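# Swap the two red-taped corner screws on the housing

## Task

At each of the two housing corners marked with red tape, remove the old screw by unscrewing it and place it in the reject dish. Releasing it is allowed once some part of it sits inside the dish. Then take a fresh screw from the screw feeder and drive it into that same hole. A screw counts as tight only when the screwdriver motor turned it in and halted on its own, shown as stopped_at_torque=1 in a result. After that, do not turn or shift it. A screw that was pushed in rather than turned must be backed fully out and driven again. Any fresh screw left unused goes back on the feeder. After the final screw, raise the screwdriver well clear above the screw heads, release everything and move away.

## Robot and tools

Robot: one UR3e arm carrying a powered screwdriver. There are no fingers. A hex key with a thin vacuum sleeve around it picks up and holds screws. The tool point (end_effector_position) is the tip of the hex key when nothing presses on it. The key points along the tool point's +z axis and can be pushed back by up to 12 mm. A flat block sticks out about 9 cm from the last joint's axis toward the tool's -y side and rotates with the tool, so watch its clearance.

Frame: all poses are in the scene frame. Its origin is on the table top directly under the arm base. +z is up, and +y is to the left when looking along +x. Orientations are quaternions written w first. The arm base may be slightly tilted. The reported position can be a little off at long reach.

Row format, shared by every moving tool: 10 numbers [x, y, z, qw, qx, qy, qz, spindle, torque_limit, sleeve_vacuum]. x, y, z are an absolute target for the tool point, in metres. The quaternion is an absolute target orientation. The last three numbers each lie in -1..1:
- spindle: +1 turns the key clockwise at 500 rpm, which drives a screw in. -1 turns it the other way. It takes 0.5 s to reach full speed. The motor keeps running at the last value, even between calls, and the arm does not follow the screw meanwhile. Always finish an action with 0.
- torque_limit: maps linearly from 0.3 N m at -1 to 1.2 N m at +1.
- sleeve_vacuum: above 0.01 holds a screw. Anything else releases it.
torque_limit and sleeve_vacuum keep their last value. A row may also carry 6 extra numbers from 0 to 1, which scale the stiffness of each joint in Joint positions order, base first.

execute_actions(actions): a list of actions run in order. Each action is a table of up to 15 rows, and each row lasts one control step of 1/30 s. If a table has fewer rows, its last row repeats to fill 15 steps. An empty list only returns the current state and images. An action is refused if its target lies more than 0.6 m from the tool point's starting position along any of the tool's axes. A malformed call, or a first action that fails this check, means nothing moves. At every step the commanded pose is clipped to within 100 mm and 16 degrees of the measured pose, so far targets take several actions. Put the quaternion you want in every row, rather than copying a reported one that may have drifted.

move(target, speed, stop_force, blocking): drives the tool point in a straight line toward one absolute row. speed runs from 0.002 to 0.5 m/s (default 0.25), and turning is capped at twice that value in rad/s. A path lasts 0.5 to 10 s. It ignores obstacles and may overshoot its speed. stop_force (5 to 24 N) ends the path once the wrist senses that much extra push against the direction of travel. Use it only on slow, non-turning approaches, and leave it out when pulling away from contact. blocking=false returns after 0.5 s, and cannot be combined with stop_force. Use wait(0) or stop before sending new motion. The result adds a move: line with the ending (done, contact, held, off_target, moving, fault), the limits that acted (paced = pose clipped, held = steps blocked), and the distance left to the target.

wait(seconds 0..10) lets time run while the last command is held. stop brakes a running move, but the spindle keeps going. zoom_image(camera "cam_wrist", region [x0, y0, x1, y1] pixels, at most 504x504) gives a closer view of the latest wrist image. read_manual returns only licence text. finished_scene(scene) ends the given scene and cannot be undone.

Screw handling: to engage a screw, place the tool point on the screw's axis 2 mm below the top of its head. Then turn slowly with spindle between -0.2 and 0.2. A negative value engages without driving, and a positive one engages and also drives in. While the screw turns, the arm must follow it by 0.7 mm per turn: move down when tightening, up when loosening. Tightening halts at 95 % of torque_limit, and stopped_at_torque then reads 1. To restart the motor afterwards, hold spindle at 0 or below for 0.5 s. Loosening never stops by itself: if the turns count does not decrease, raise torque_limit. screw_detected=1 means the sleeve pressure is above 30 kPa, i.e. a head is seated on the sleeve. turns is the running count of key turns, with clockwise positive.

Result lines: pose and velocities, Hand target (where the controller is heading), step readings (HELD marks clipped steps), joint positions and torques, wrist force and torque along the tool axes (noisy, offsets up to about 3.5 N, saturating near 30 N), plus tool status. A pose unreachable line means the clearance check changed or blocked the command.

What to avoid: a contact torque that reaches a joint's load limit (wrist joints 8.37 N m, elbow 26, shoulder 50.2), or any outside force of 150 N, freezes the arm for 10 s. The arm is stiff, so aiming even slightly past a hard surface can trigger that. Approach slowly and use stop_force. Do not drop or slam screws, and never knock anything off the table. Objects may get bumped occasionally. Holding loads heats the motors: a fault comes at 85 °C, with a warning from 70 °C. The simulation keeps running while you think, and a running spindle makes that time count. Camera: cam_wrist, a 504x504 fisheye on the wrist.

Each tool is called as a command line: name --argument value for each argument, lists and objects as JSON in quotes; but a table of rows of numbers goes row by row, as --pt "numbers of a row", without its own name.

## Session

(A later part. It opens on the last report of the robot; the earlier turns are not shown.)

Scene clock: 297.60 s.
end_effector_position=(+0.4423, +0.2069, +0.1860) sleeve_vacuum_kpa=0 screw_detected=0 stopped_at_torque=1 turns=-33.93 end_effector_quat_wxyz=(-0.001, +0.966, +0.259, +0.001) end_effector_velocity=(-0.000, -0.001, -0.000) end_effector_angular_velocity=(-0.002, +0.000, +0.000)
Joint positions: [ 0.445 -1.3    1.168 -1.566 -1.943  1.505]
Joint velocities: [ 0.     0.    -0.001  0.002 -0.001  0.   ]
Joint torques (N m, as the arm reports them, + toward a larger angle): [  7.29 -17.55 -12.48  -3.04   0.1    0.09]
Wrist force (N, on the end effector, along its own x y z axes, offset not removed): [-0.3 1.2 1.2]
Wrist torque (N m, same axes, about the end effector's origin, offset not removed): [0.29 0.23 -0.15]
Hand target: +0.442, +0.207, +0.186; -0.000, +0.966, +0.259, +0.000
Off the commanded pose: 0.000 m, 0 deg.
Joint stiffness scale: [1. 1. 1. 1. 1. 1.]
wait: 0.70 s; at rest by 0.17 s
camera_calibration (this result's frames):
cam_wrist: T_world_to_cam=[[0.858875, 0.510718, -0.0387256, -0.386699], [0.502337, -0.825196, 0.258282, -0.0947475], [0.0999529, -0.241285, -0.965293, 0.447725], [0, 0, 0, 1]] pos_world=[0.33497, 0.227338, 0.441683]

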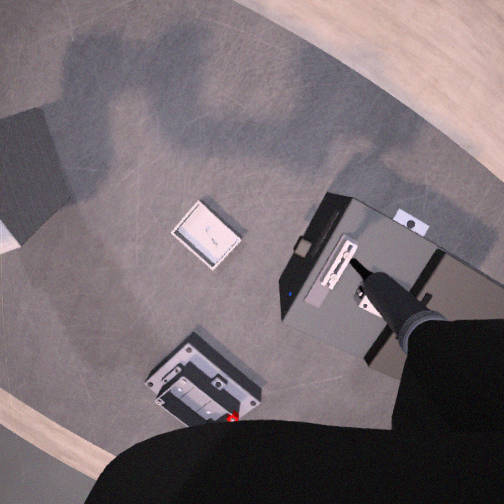

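execute_actions --actions '[[[0.4415,0.2071,0.178,0,0.9659,0.2588,0,0,1,1]],[[0.4415,0.2071,0.172,0,0.9659,0.2588,0,0,1,1]],[[0.4415,0.2071,0.1698,0,0.9659,0.2588,0,0,1,1]],[[0.4415,0.2071,0.1685,0,0.9659,0.2588,0,-0.1,1,1]],[[0.4415,0.2071,0.1675,0,0.9659,0.2588,0,-0.1,1,1]],[[0.4415,0.2071,0.1665,0,0.9659,0.2588,0,-0.1,1,1],[0.4415,0.2071,0.1665,0,0.9659,0.2588,0,-0.1,1,1],[0.4415,0.2071,0.1665,0,0.9659,0.2588,0,-0.1,1,1],[0.4415,0.2071,0.1665,0,0.9659,0.2588,0,-0.1,1,1],[0.4415,0.2071,0.1665,0,0.9659,0.2588,0,-0.1,1,1],[0.4415,0.2071,0.1665,0,0.9659,0.2588,0,0,1,1]]]'

zoom_image --camera "cam_wrist" --region '[320, 226, 383, 289]'

Scene clock: 314.67 s.
end_effector_position=(+0.4415, +0.2073, +0.1668) sleeve_vacuum_kpa=40 screw_detected=1 stopped_at_torque=1 turns=-34.90 end_effector_quat_wxyz=(+0.000, +0.966, +0.259, +0.000) end_effector_velocity=(+0.000, +0.000, -0.000) end_effector_angular_velocity=(+0.001, -0.001, +0.000)
Joint positions: [ 0.429 -1.305  1.261 -1.659 -1.942  1.488]
Joint velocities: [-0.    -0.     0.003 -0.004  0.    -0.001]
Joint torques (N m, as the arm reports them, + toward a larger angle): [  6.2  -18.86 -11.78  -3.43   0.37  -0.17]
Wrist force (N, on the end effector, along its own x y z axes, offset not removed): [-0.7 2.2 0.3]
Wrist torque (N m, same axes, about the end effector's origin, offset not removed): [0.58 0.25 -0.27]
Hand target: +0.442, +0.207, +0.167; +0.000, +0.966, +0.259, -0.000
Off the commanded pose: 0.000 m, 0 deg.
Joint stiffness scale: [1. 1. 1. 1. 1. 1.]
Step readings (end_effector_position; steps 1 to 15: 1st action; 16 to 30: 2nd action; 31 to 45: 3rd action; 46 to 60: 4th action; 61 to 75: 5th action; 76 to 90: 6th action):
0: (+0.4422, +0.2068, +0.1859)
1: (+0.4422, +0.2068, +0.1859)
2: (+0.4423, +0.2069, +0.1857)
4: (+0.4417, +0.2071, +0.1843)
8: (+0.4404, +0.2070, +0.1805)
15: (+0.4403, +0.2072, +0.1780)
16: (+0.4403, +0.2072, +0.1779)
17: (+0.4405, +0.2073, +0.1777)
19: (+0.4405, +0.2071, +0.1764)
23: (+0.4400, +0.2068, +0.1735)
30: (+0.4404, +0.2070, +0.1719)
31: (+0.4405, +0.2070, +0.1719)
32: (+0.4406, +0.2070, +0.1718)
34: (+0.4407, +0.2070, +0.1713)
38: (+0.4407, +0.2070, +0.1702)
45: (+0.4409, +0.2071, +0.1696)
46: (+0.4410, +0.2071, +0.1696)
47: (+0.4410, +0.2071, +0.1696)
49: (+0.4410, +0.2071, +0.1693)
53: (+0.4410, +0.2071, +0.1687)
60: (+0.4411, +0.2072, +0.1684)
61: (+0.4411, +0.2072, +0.1684)
62: (+0.4411, +0.2072, +0.1683)
64: (+0.4411, +0.2071, +0.1681)
68: (+0.4411, +0.2071, +0.1676)
75: (+0.4411, +0.2072, +0.1674)
76: (+0.4411, +0.2072, +0.1673)
77: (+0.4412, +0.2072, +0.1673)
79: (+0.4411, +0.2072, +0.1671)
83: (+0.4412, +0.2072, +0.1668)
90: end_effector_position above
camera_calibration (this result's frames):
cam_wrist: T_world_to_cam=[[0.85861, 0.511019, -0.0405966, -0.386606], [0.502938, -0.824407, 0.259629, -0.0897267], [0.0992074, -0.243338, -0.964855, 0.430109], [0, 0, 0, 1]] pos_world=[0.334401, 0.228254, 0.422594]

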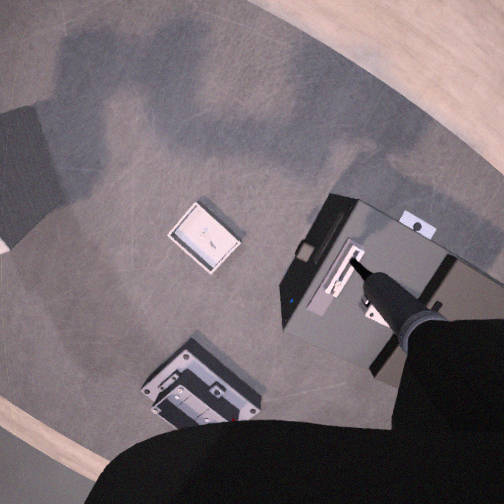

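Region (320, 226, 383, 289) of cam_wrist's 504x504 image, scaled by 8.000, with more detail than that image has.

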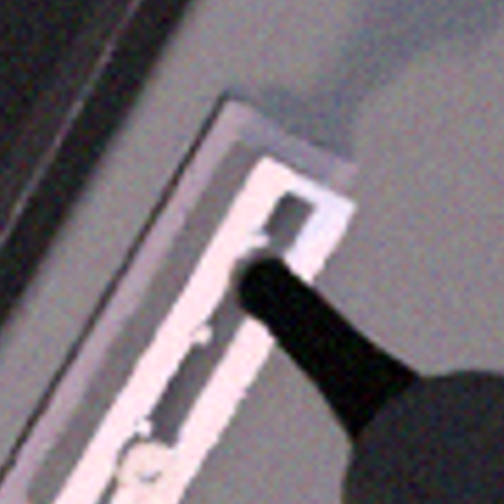

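execute_actions --actions '[]'

move --target '[0.4415,0.2071,0.197,0,0.9659,0.2588,0,0,0.5,1]' --speed 0.035

Scene clock: 335.77 s.
end_effector_position=(+0.4416, +0.2073, +0.1668) sleeve_vacuum_kpa=40 screw_detected=1 stopped_at_torque=1 turns=-34.90 end_effector_quat_wxyz=(+0.000, +0.966, +0.259, +0.000) end_effector_velocity=(+0.001, -0.001, +0.000) end_effector_angular_velocity=(-0.001, -0.002, -0.001)
Joint positions: [ 0.429 -1.305  1.261 -1.659 -1.942  1.488]
Joint velocities: [-0.    -0.    -0.001 -0.    -0.002  0.   ]
Joint torques (N m, as the arm reports them, + toward a larger angle): [  6.4  -19.12 -11.76  -3.43   0.24  -0.19]
Wrist force (N, on the end effector, along its own x y z axes, offset not removed): [-0.8 2.0 -1.2]
Wrist torque (N m, same axes, about the end effector's origin, offset not removed): [0.55 0.08 -0.20]
Hand target: +0.442, +0.207, +0.167; +0.000, +0.966, +0.259, -0.000
Off the commanded pose: 0.000 m, 0 deg.
Joint stiffness scale: [1. 1. 1. 1. 1. 1.]
camera_calibration (this result's frames):
cam_wrist: T_world_to_cam=[[0.858581, 0.51109, -0.0403329, -0.386717], [0.502946, -0.824414, 0.259589, -0.0896905], [0.0994225, -0.243164, -0.964876, 0.429985], [0, 0, 0, 1]] pos_world=[0.334387, 0.228262, 0.422568]

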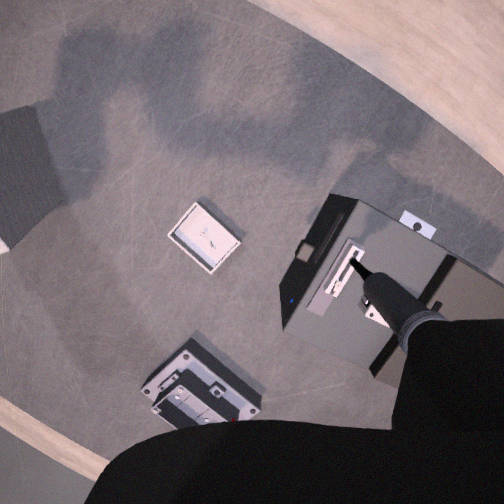

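Scene clock: 337.10 s.
end_effector_position=(+0.4428, +0.2075, +0.1971) sleeve_vacuum_kpa=40 screw_detected=1 stopped_at_torque=1 turns=-34.90 end_effector_quat_wxyz=(-0.001, +0.966, +0.259, +0.002) end_effector_velocity=(-0.004, -0.002, +0.001) end_effector_angular_velocity=(-0.008, +0.016, +0.001)
Joint positions: [ 0.457 -1.293  1.112 -1.516 -1.944  1.516]
Joint velocities: [ 0.003  0.012 -0.035  0.043 -0.     0.009]
Joint torques (N m, as the arm reports them, + toward a larger angle): [  7.06 -17.55 -12.71  -3.     0.     0.23]
Wrist force (N, on the end effector, along its own x y z axes, offset not removed): [-1.2 1.6 0.3]
Wrist torque (N m, same axes, about the end effector's origin, offset not removed): [0.43 0.42 -0.23]
Hand target: +0.442, +0.207, +0.197; -0.000, +0.966, +0.259, +0.000
Off the commanded pose: 0.001 m, 0 deg.
Joint stiffness scale: [1. 1. 1. 1. 1. 1.]
move: done
camera_calibration (this result's frames):
cam_wrist: T_world_to_cam=[[0.85912, 0.510545, -0.0354606, -0.387783], [0.501374, -0.825738, 0.25842, -0.0968213], [0.102654, -0.239793, -0.965382, 0.457131], [0, 0, 0, 1]] pos_world=[0.334769, 0.227648, 0.452576]

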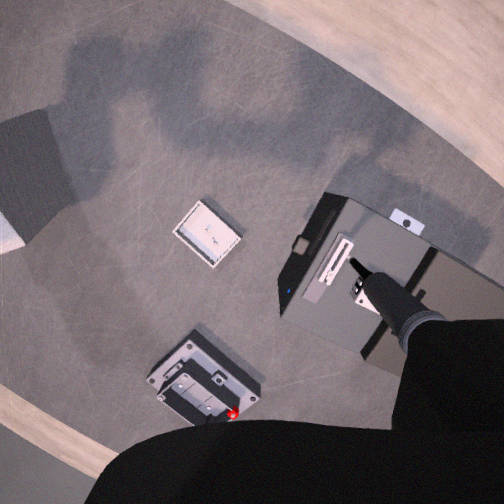

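move --target '[0.4651,-0.1876,0.16,0,0.9659,0.2588,0,0,0.5,1]' --speed 0.2

move --target '[0.4651,-0.1876,0.102,0,0.9659,0.2588,0,0,0.5,1]' --speed 0.07

execute_actions --actions '[[[0.4651,-0.1876,0.098,0,0.9659,0.2588,0,0,0.5,1]],[[0.4651,-0.1876,0.095,0,0.9659,0.2588,0,0,0.5,1]]]'

zoom_image --camera "cam_wrist" --region '[320,226,383,289]'

Scene clock: 357.40 s.
end_effector_position=(+0.4648, -0.1889, +0.1603) sleeve_vacuum_kpa=40 screw_detected=1 stopped_at_torque=1 turns=-34.90 end_effector_quat_wxyz=(+0.002, +0.966, +0.258, -0.000) end_effector_velocity=(+0.001, +0.005, +0.001) end_effector_angular_velocity=(+0.016, -0.001, +0.013)
Joint positions: [-0.858 -1.627  1.212 -1.552 -1.557  0.231]
Joint velocities: [-0.002  0.009 -0.017  0.02   0.012 -0.016]
Joint torques (N m, as the arm reports them, + toward a larger angle): [  2.39 -17.27 -12.89  -2.61   0.98  -0.29]
Wrist force (N, on the end effector, along its own x y z axes, offset not removed): [0.3 2.8 2.0]
Wrist torque (N m, same axes, about the end effector's origin, offset not removed): [0.74 0.03 -0.33]
Hand target: +0.465, -0.188, +0.160; +0.000, +0.966, +0.259, -0.000
Off the commanded pose: 0.001 m, 0 deg.
Joint stiffness scale: [1. 1. 1. 1. 1. 1.]
move: done
camera_calibration (this result's frames):
cam_wrist: T_world_to_cam=[[0.859909, 0.508708, -0.0421106, -0.2052], [0.500771, -0.824744, 0.262727, -0.425903], [0.098921, -0.247009, -0.963951, 0.324352], [0, 0, 0, 1]] pos_world=[0.357648, -0.166756, 0.415914]

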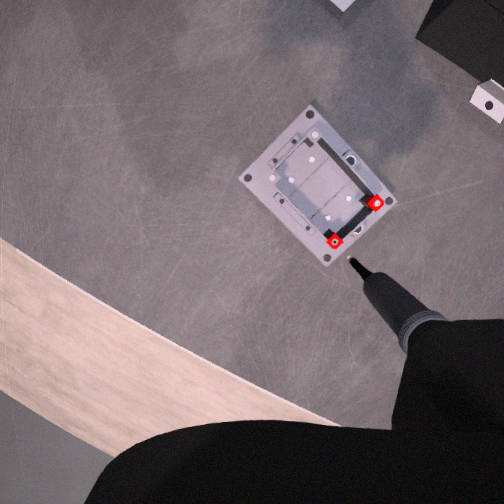

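Scene clock: 358.93 s.
end_effector_position=(+0.4639, -0.1873, +0.1018) sleeve_vacuum_kpa=40 screw_detected=1 stopped_at_torque=1 turns=-34.90 end_effector_quat_wxyz=(-0.001, +0.966, +0.259, -0.001) end_effector_velocity=(+0.003, -0.002, -0.001) end_effector_angular_velocity=(-0.008, -0.010, +0.001)
Joint positions: [-0.855 -1.594  1.44  -1.805 -1.557  0.232]
Joint velocities: [ 0.     0.     0.012 -0.025  0.002 -0.   ]
Joint torques (N m, as the arm reports them, + toward a larger angle): [  2.88 -18.86 -11.81  -3.01   0.95   0.17]
Wrist force (N, on the end effector, along its own x y z axes, offset not removed): [0.6 1.7 0.6]
Wrist torque (N m, same axes, about the end effector's origin, offset not removed): [0.50 -0.15 -0.21]
Hand target: +0.465, -0.188, +0.102; -0.000, +0.966, +0.259, -0.000
Off the commanded pose: 0.001 m, 0 deg.
Joint stiffness scale: [1. 1. 1. 1. 1. 1.]
move: done
camera_calibration (this result's frames):
cam_wrist: T_world_to_cam=[[0.858237, 0.511478, -0.0426521, -0.206396], [0.504275, -0.824831, 0.255659, -0.40968], [0.0955831, -0.240924, -0.965826, 0.271413], [0, 0, 0, 1]] pos_world=[0.357785, -0.16696, 0.358073]

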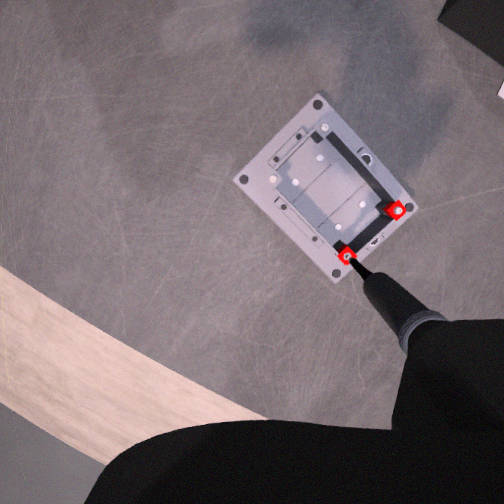

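Scene clock: 359.93 s.
end_effector_position=(+0.4646, -0.1881, +0.0957) sleeve_vacuum_kpa=40 screw_detected=1 stopped_at_torque=1 turns=-34.90 end_effector_quat_wxyz=(+0.000, +0.966, +0.259, -0.001) end_effector_velocity=(+0.001, -0.001, -0.001) end_effector_angular_velocity=(-0.004, -0.004, +0.001)
Joint positions: [-0.855 -1.589  1.464 -1.839 -1.557  0.232]
Joint velocities: [ 0.001  0.001  0.005 -0.011 -0.     0.   ]
Joint torques (N m, as the arm reports them, + toward a larger angle): [  3.43 -17.54 -11.79  -2.88   0.92   0.14]
Wrist force (N, on the end effector, along its own x y z axes, offset not removed): [0.5 3.1 2.2]
Wrist torque (N m, same axes, about the end effector's origin, offset not removed): [0.88 0.01 -0.32]
Hand target: +0.465, -0.188, +0.095; -0.000, +0.966, +0.259, -0.000
Off the commanded pose: 0.001 m, 0 deg.
Joint stiffness scale: [1. 1. 1. 1. 1. 1.]
Step readings (end_effector_position; steps 1 to 15: 1st action; 16 to 30: 2nd action):
0: (+0.4639, -0.1873, +0.1018)
1: (+0.4640, -0.1874, +0.1018)
2: (+0.4641, -0.1875, +0.1017)
4: (+0.4642, -0.1876, +0.1011)
8: (+0.4642, -0.1876, +0.0997)
15: (+0.4645, -0.1879, +0.0987)
16: (+0.4645, -0.1880, +0.0986)
17: (+0.4646, -0.1880, +0.0985)
19: (+0.4646, -0.1880, +0.0978)
23: (+0.4644, -0.1878, +0.0964)
30: end_effector_position above
camera_calibration (this result's frames):
cam_wrist: T_world_to_cam=[[0.858475, 0.511152, -0.0417572, -0.20708], [0.503395, -0.824276, 0.259159, -0.408911], [0.0980501, -0.243502, -0.964932, 0.263472], [0, 0, 0, 1]] pos_world=[0.357783, -0.167051, 0.351558]

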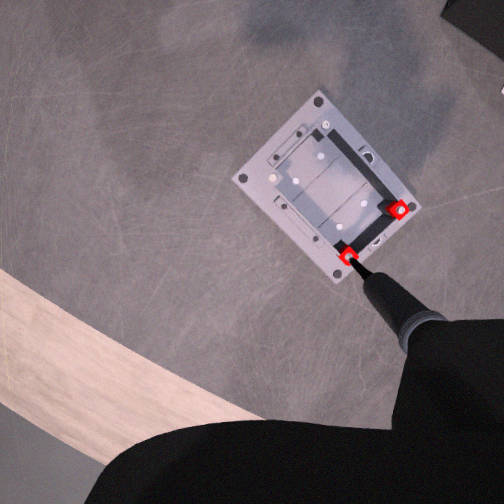

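Region (320, 226, 383, 289) of cam_wrist's 504x504 image, scaled by 8.000, with more detail than that image has.

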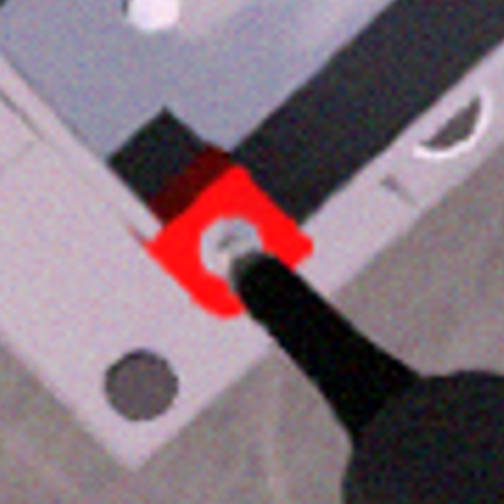

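Pan joint is sticking; nudge.

execute_actions --actions '[[[0.4657,-0.1871,0.094,0,0.9659,0.2588,0,0,0.5,1]],[[0.4657,-0.1871,0.0930,0,0.9659,0.2588,0,0,0.5,1]]]'

zoom_image --camera "cam_wrist" --region '[320,226,383,289]'

Scene clock: 367.83 s.
end_effector_position=(+0.4656, -0.1876, +0.0937) sleeve_vacuum_kpa=40 screw_detected=1 stopped_at_torque=1 turns=-34.90 end_effector_quat_wxyz=(+0.000, +0.966, +0.259, +0.000) end_effector_velocity=(+0.001, -0.001, -0.000) end_effector_angular_velocity=(-0.001, -0.002, -0.001)
Joint positions: [-0.852 -1.585  1.47  -1.849 -1.557  0.234]
Joint velocities: [-0.001  0.     0.002 -0.004  0.001  0.   ]
Joint torques (N m, as the arm reports them, + toward a larger angle): [  4.18 -17.78 -11.65  -3.02   0.77   0.08]
Wrist force (N, on the end effector, along its own x y z axes, offset not removed): [0.8 1.4 0.9]
Wrist torque (N m, same axes, about the end effector's origin, offset not removed): [0.37 -0.17 -0.15]
Hand target: +0.466, -0.187, +0.093; -0.000, +0.966, +0.259, -0.000
Off the commanded pose: 0.001 m, 0 deg.
Joint stiffness scale: [1. 1. 1. 1. 1. 1.]
Step readings (end_effector_position; steps 1 to 15: 1st action; 16 to 30: 2nd action):
0: (+0.4649, -0.1884, +0.0956)
1: (+0.4649, -0.1884, +0.0956)
2: (+0.4649, -0.1884, +0.0956)
4: (+0.4651, -0.1881, +0.0953)
8: (+0.4653, -0.1877, +0.0949)
15: (+0.4656, -0.1876, +0.0947)
16: (+0.4656, -0.1876, +0.0947)
17: (+0.4656, -0.1876, +0.0946)
19: (+0.4656, -0.1876, +0.0944)
23: (+0.4656, -0.1875, +0.0939)
30: end_effector_position above
camera_calibration (this result's frames):
cam_wrist: T_world_to_cam=[[0.858615, 0.511012, -0.0405921, -0.208509], [0.502913, -0.824371, 0.259789, -0.408401], [0.099292, -0.243473, -0.964812, 0.260994], [0, 0, 0, 1]] pos_world=[0.358504, -0.166579, 0.349444]

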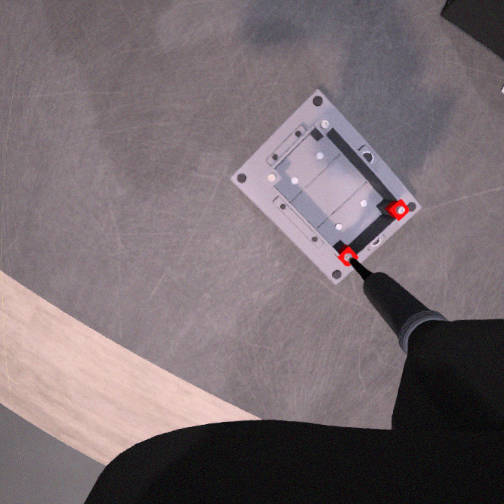

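Region (320, 226, 383, 289) of cam_wrist's 504x504 image, scaled by 8.000, with more detail than that image has.

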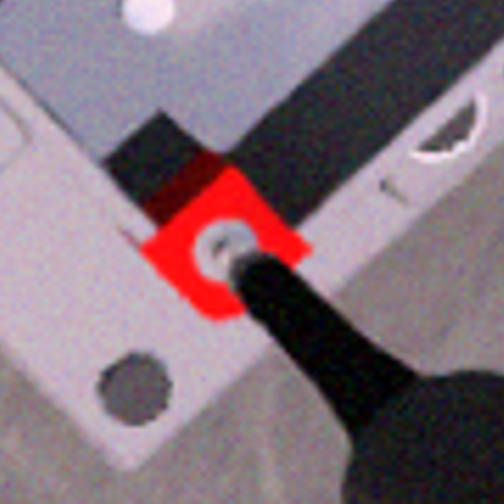

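execute_actions --actions '[[[0.4651,-0.1876,0.091,0,0.9659,0.2588,0,0,0.5,1]],[[0.4651,-0.1876,0.0895,0,0.9659,0.2588,0,0,0.5,1]],[[0.4650,-0.1876,0.0885,0,0.9659,0.2588,0,0.15,0.5,1]],[[0.4650,-0.1876,0.0876,0,0.9659,0.2588,0,0.2,0.5,1]],[[0.4650,-0.1876,0.0868,0,0.9659,0.2588,0,0.2,0.5,1]],[[0.4650,-0.1876,0.0862,0,0.9659,0.2588,0,0.3,0.5,1],[0.4650,-0.1876,0.0862,0,0.9659,0.2588,0,0.3,0.5,1],[0.4650,-0.1876,0.0862,0,0.9659,0.2588,0,0.3,0.5,1],[0.4650,-0.1876,0.0862,0,0.9659,0.2588,0,0.3,0.5,1],[0.4650,-0.1876,0.0862,0,0.9659,0.2588,0,0.3,0.5,1],[0.4650,-0.1876,0.0862,0,0.9659,0.2588,0,0.3,0.5,1],[0.4650,-0.1876,0.0862,0,0.9659,0.2588,0,0.3,0.5,1],[0.4650,-0.1876,0.0862,0,0.9659,0.2588,0,0.3,0.5,1],[0.4650,-0.1876,0.0862,0,0.9659,0.2588,0,0.3,0.5,1],[0.4650,-0.1876,0.0862,0,0.9659,0.2588,0,0,0.5,1]]]'

zoom_image --camera "cam_wrist" --region '[320,226,383,289]'

Scene clock: 382.73 s.
end_effector_position=(+0.4656, -0.1880, +0.0880) sleeve_vacuum_kpa=39 screw_detected=1 stopped_at_torque=0 turns=-31.89 end_effector_quat_wxyz=(+0.001, +0.966, +0.259, +0.001) end_effector_velocity=(+0.000, -0.000, -0.000) end_effector_angular_velocity=(-0.001, -0.001, -0.000)
Joint positions: [-0.853 -1.58   1.492 -1.878 -1.557  0.234]
Joint velocities: [-0.     0.     0.001 -0.002  0.    -0.   ]
Joint torques (N m, as the arm reports them, + toward a larger angle): [  2.87 -16.79 -11.47  -3.09   0.92  -0.15]
Wrist force (N, on the end effector, along its own x y z axes, offset not removed): [-1.2 0.8 -3.5]
Wrist torque (N m, same axes, about the end effector's origin, offset not removed): [0.52 0.05 -0.19]
Hand target: +0.465, -0.188, +0.086; -0.000, +0.966, +0.259, -0.000
Off the commanded pose: 0.002 m, 0 deg.
Joint stiffness scale: [1. 1. 1. 1. 1. 1.]
Step readings (end_effector_position; steps 1 to 15: 1st action; 16 to 30: 2nd action; 31 to 45: 3rd action; 46 to 60: 4th action; 61 to 75: 5th action; 76 to 90: 6th action):
0: (+0.4657, -0.1877, +0.0937)
1: (+0.4657, -0.1877, +0.0937)
2: (+0.4657, -0.1877, +0.0936)
4: (+0.4656, -0.1876, +0.0932)
8: (+0.4653, -0.1873, +0.0923)
15: (+0.4653, -0.1874, +0.0918)
16: (+0.4653, -0.1874, +0.0918)
17: (+0.4653, -0.1875, +0.0917)
19: (+0.4653, -0.1874, +0.0914)
23: (+0.4652, -0.1874, +0.0908)
30: (+0.4654, -0.1877, +0.0905)
31: (+0.4654, -0.1877, +0.0904)
32: (+0.4654, -0.1877, +0.0904)
34: (+0.4655, -0.1878, +0.0902)
38: (+0.4655, -0.1879, +0.0900)
45: (+0.4655, -0.1879, +0.0898)
46: (+0.4655, -0.1879, +0.0898)
47: (+0.4655, -0.1879, +0.0897)
49: (+0.4656, -0.1880, +0.0896)
53: (+0.4656, -0.1880, +0.0895)
60: (+0.4656, -0.1880, +0.0892)
61: (+0.4656, -0.1880, +0.0892)
62: (+0.4656, -0.1880, +0.0891)
64: (+0.4656, -0.1880, +0.0890)
68: (+0.4656, -0.1880, +0.0888)
75: (+0.4656, -0.1880, +0.0886)
76: (+0.4656, -0.1880, +0.0886)
77: (+0.4656, -0.1880, +0.0885)
79: (+0.4656, -0.1880, +0.0884)
83: (+0.4656, -0.1880, +0.0881)
90: end_effector_position above
camera_calibration (this result's frames):
cam_wrist: T_world_to_cam=[[0.858574, 0.511112, -0.0401968, -0.208527], [0.502679, -0.823799, 0.262049, -0.407242], [0.100822, -0.245195, -0.964217, 0.2543], [0, 0, 0, 1]] pos_world=[0.358109, -0.166552, 0.343536]

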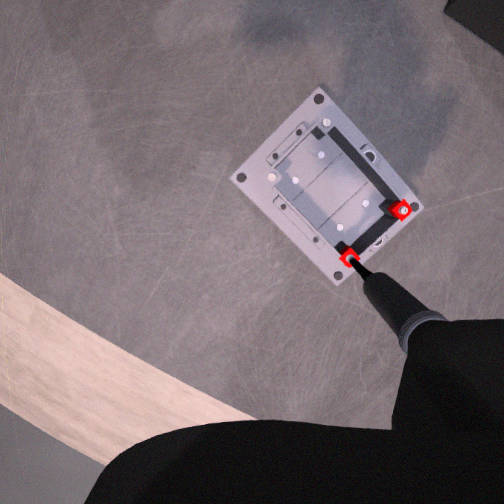

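Region (320, 226, 383, 289) of cam_wrist's 504x504 image, scaled by 8.000, with more detail than that image has.

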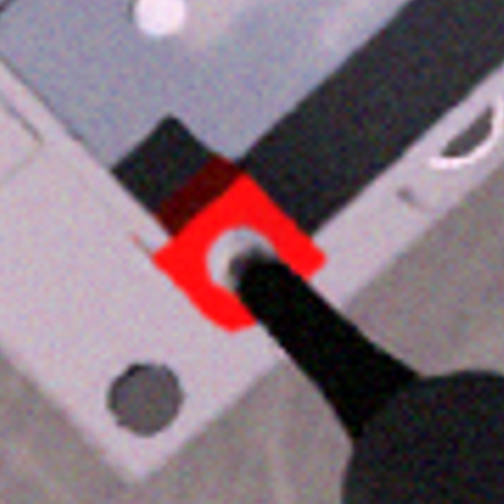

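Threading well.

execute_actions --actions '[[[0.4648,-0.1874,0.0845,0,0.9659,0.2588,0,0.7,0.5,1]],[[0.4648,-0.1874,0.0825,0,0.9659,0.2588,0,0.7,0.5,1]],[[0.4648,-0.1874,0.0805,0,0.9659,0.2588,0,0.7,0.5,1]],[[0.4648,-0.1874,0.0788,0,0.9659,0.2588,0,0.5,0.5,1]],[[0.4648,-0.1874,0.0785,0,0.9659,0.2588,0,0.4,0.5,1]]]'

Scene clock: 395.47 s.
end_effector_position=(+0.4656, -0.1880, +0.0804) sleeve_vacuum_kpa=40 screw_detected=1 stopped_at_torque=1 turns=-21.67 end_effector_quat_wxyz=(+0.002, +0.966, +0.260, +0.001) end_effector_velocity=(+0.000, -0.000, -0.000) end_effector_angular_velocity=(+0.000, -0.001, -0.000)
Joint positions: [-0.853 -1.571  1.517 -1.913 -1.557  0.232]
Joint velocities: [-0.     0.     0.001 -0.001  0.001 -0.   ]
Joint torques (N m, as the arm reports them, + toward a larger angle): [  2.71 -17.32 -11.16  -3.13   0.94   0.22]
Wrist force (N, on the end effector, along its own x y z axes, offset not removed): [-2.1 0.3 -3.0]
Wrist torque (N m, same axes, about the end effector's origin, offset not removed): [0.37 0.35 -0.18]
Hand target: +0.465, -0.187, +0.079; -0.000, +0.966, +0.259, -0.000
Off the commanded pose: 0.002 m, 0 deg.
Joint stiffness scale: [1. 1. 1. 1. 1. 1.]
Step readings (end_effector_position; steps 1 to 15: 1st action; 16 to 30: 2nd action; 31 to 45: 3rd action; 46 to 60: 4th action; 61 to 75: 5th action):
0: (+0.4656, -0.1880, +0.0880)
1: (+0.4656, -0.1880, +0.0879)
2: (+0.4656, -0.1880, +0.0879)
4: (+0.4656, -0.1880, +0.0876)
8: (+0.4656, -0.1880, +0.0870)
15: (+0.4656, -0.1880, +0.0865)
16: (+0.4656, -0.1880, +0.0865)
17: (+0.4656, -0.1880, +0.0864)
19: (+0.4656, -0.1879, +0.0859)
23: (+0.4656, -0.1880, +0.0851)
30: (+0.4656, -0.1880, +0.0845)
31: (+0.4656, -0.1880, +0.0845)
32: (+0.4656, -0.1880, +0.0843)
34: (+0.4655, -0.1879, +0.0839)
38: (+0.4655, -0.1880, +0.0831)
45: (+0.4656, -0.1880, +0.0825)
46: (+0.4656, -0.1880, +0.0825)
47: (+0.4656, -0.1880, +0.0823)
49: (+0.4655, -0.1880, +0.0820)
53: (+0.4655, -0.1880, +0.0813)
60: (+0.4656, -0.1880, +0.0808)
61: (+0.4656, -0.1880, +0.0808)
62: (+0.4656, -0.1880, +0.0807)
64: (+0.4656, -0.1880, +0.0807)
68: (+0.4656, -0.1880, +0.0805)
75: end_effector_position above
camera_calibration (this result's frames):
cam_wrist: T_world_to_cam=[[0.857777, 0.512471, -0.0398926, -0.208195], [0.503843, -0.822888, 0.262674, -0.405611], [0.101786, -0.245415, -0.96406, 0.24653], [0, 0, 0, 1]] pos_world=[0.357856, -0.166577, 0.335908]

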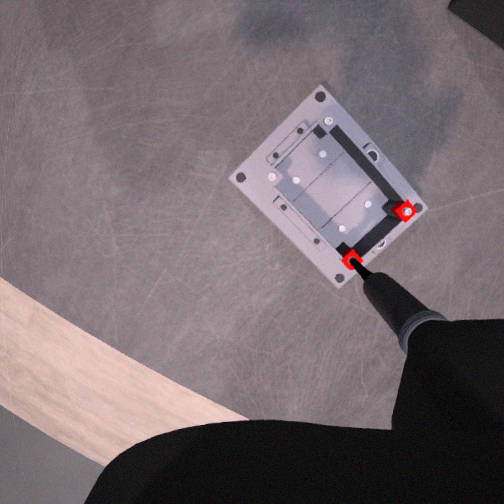

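move --target '[0.4655,-0.1879,0.092,0,0.9659,0.2588,0,0,0.5,0]' --speed 0.015

move --target '[0.45,-0.15,0.20,0,0.9659,0.2588,0,0,0.5,0]' --speed 0.15

Scene clock: 402.30 s.
end_effector_position=(+0.4659, -0.1880, +0.0911) sleeve_vacuum_kpa=0 screw_detected=0 stopped_at_torque=1 turns=-21.68 end_effector_quat_wxyz=(+0.001, +0.966, +0.260, +0.000) end_effector_velocity=(-0.002, +0.002, +0.002) end_effector_angular_velocity=(+0.008, +0.007, -0.000)
Joint positions: [-0.853 -1.581  1.477 -1.861 -1.557  0.232]
Joint velocities: [ 0.    -0.    -0.017  0.028  0.     0.   ]
Joint torques (N m, as the arm reports them, + toward a larger angle): [  2.91 -19.61 -12.4   -2.75   0.92   0.07]
Wrist force (N, on the end effector, along its own x y z axes, offset not removed): [-0.7 3.1 -0.4]
Wrist torque (N m, same axes, about the end effector's origin, offset not removed): [0.92 0.25 -0.33]
Hand target: +0.466, -0.188, +0.092; +0.000, +0.966, +0.259, +0.000
Off the commanded pose: 0.001 m, 0 deg.
Joint stiffness scale: [1. 1. 1. 1. 1. 1.]
move: done
camera_calibration (this result's frames):
cam_wrist: T_world_to_cam=[[0.857763, 0.512457, -0.040372, -0.207922], [0.504164, -0.823351, 0.2606, -0.408672], [0.100306, -0.243887, -0.964603, 0.257773], [0, 0, 0, 1]] pos_world=[0.35853, -0.167062, 0.346754]

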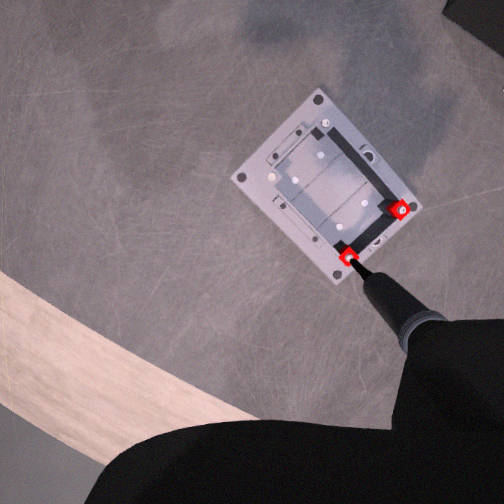

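Scene clock: 404.00 s.
end_effector_position=(+0.4512, -0.1508, +0.2003) sleeve_vacuum_kpa=0 screw_detected=0 stopped_at_torque=1 turns=-21.68 end_effector_quat_wxyz=(+0.002, +0.966, +0.259, +0.002) end_effector_velocity=(-0.003, +0.003, +0.000) end_effector_angular_velocity=(+0.010, +0.015, -0.001)
Joint positions: [-0.793 -1.741  1.19  -1.418 -1.578  0.288]
Joint velocities: [ 0.003  0.012 -0.026  0.031 -0.004  0.005]
Joint torques (N m, as the arm reports them, + toward a larger angle): [  3.96 -15.51 -13.13  -2.71   0.66   0.08]
Wrist force (N, on the end effector, along its own x y z axes, offset not removed): [0.1 1.2 2.1]
Wrist torque (N m, same axes, about the end effector's origin, offset not removed): [0.36 0.17 -0.10]
Hand target: +0.450, -0.150, +0.200; +0.000, +0.966, +0.259, +0.000
Off the commanded pose: 0.001 m, 0 deg.
Joint stiffness scale: [1. 1. 1. 1. 1. 1.]
move: done
camera_calibration (this result's frames):
cam_wrist: T_world_to_cam=[[0.858561, 0.511303, -0.0379781, -0.211017], [0.5022, -0.823727, 0.263192, -0.398721], [0.103287, -0.245039, -0.963996, 0.372018], [0, 0, 0, 1]] pos_world=[0.342984, -0.129385, 0.45555]

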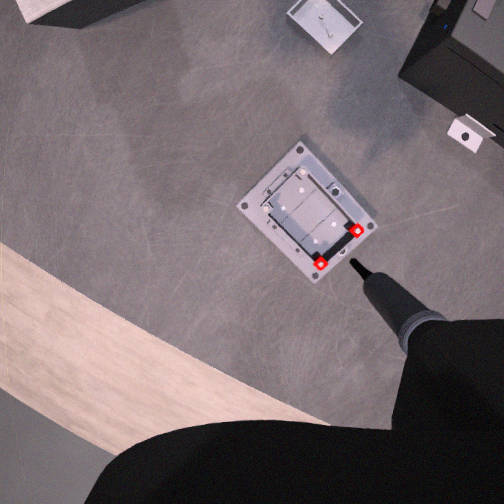

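finished_scene --scene 2

The scene is finished: the task was done.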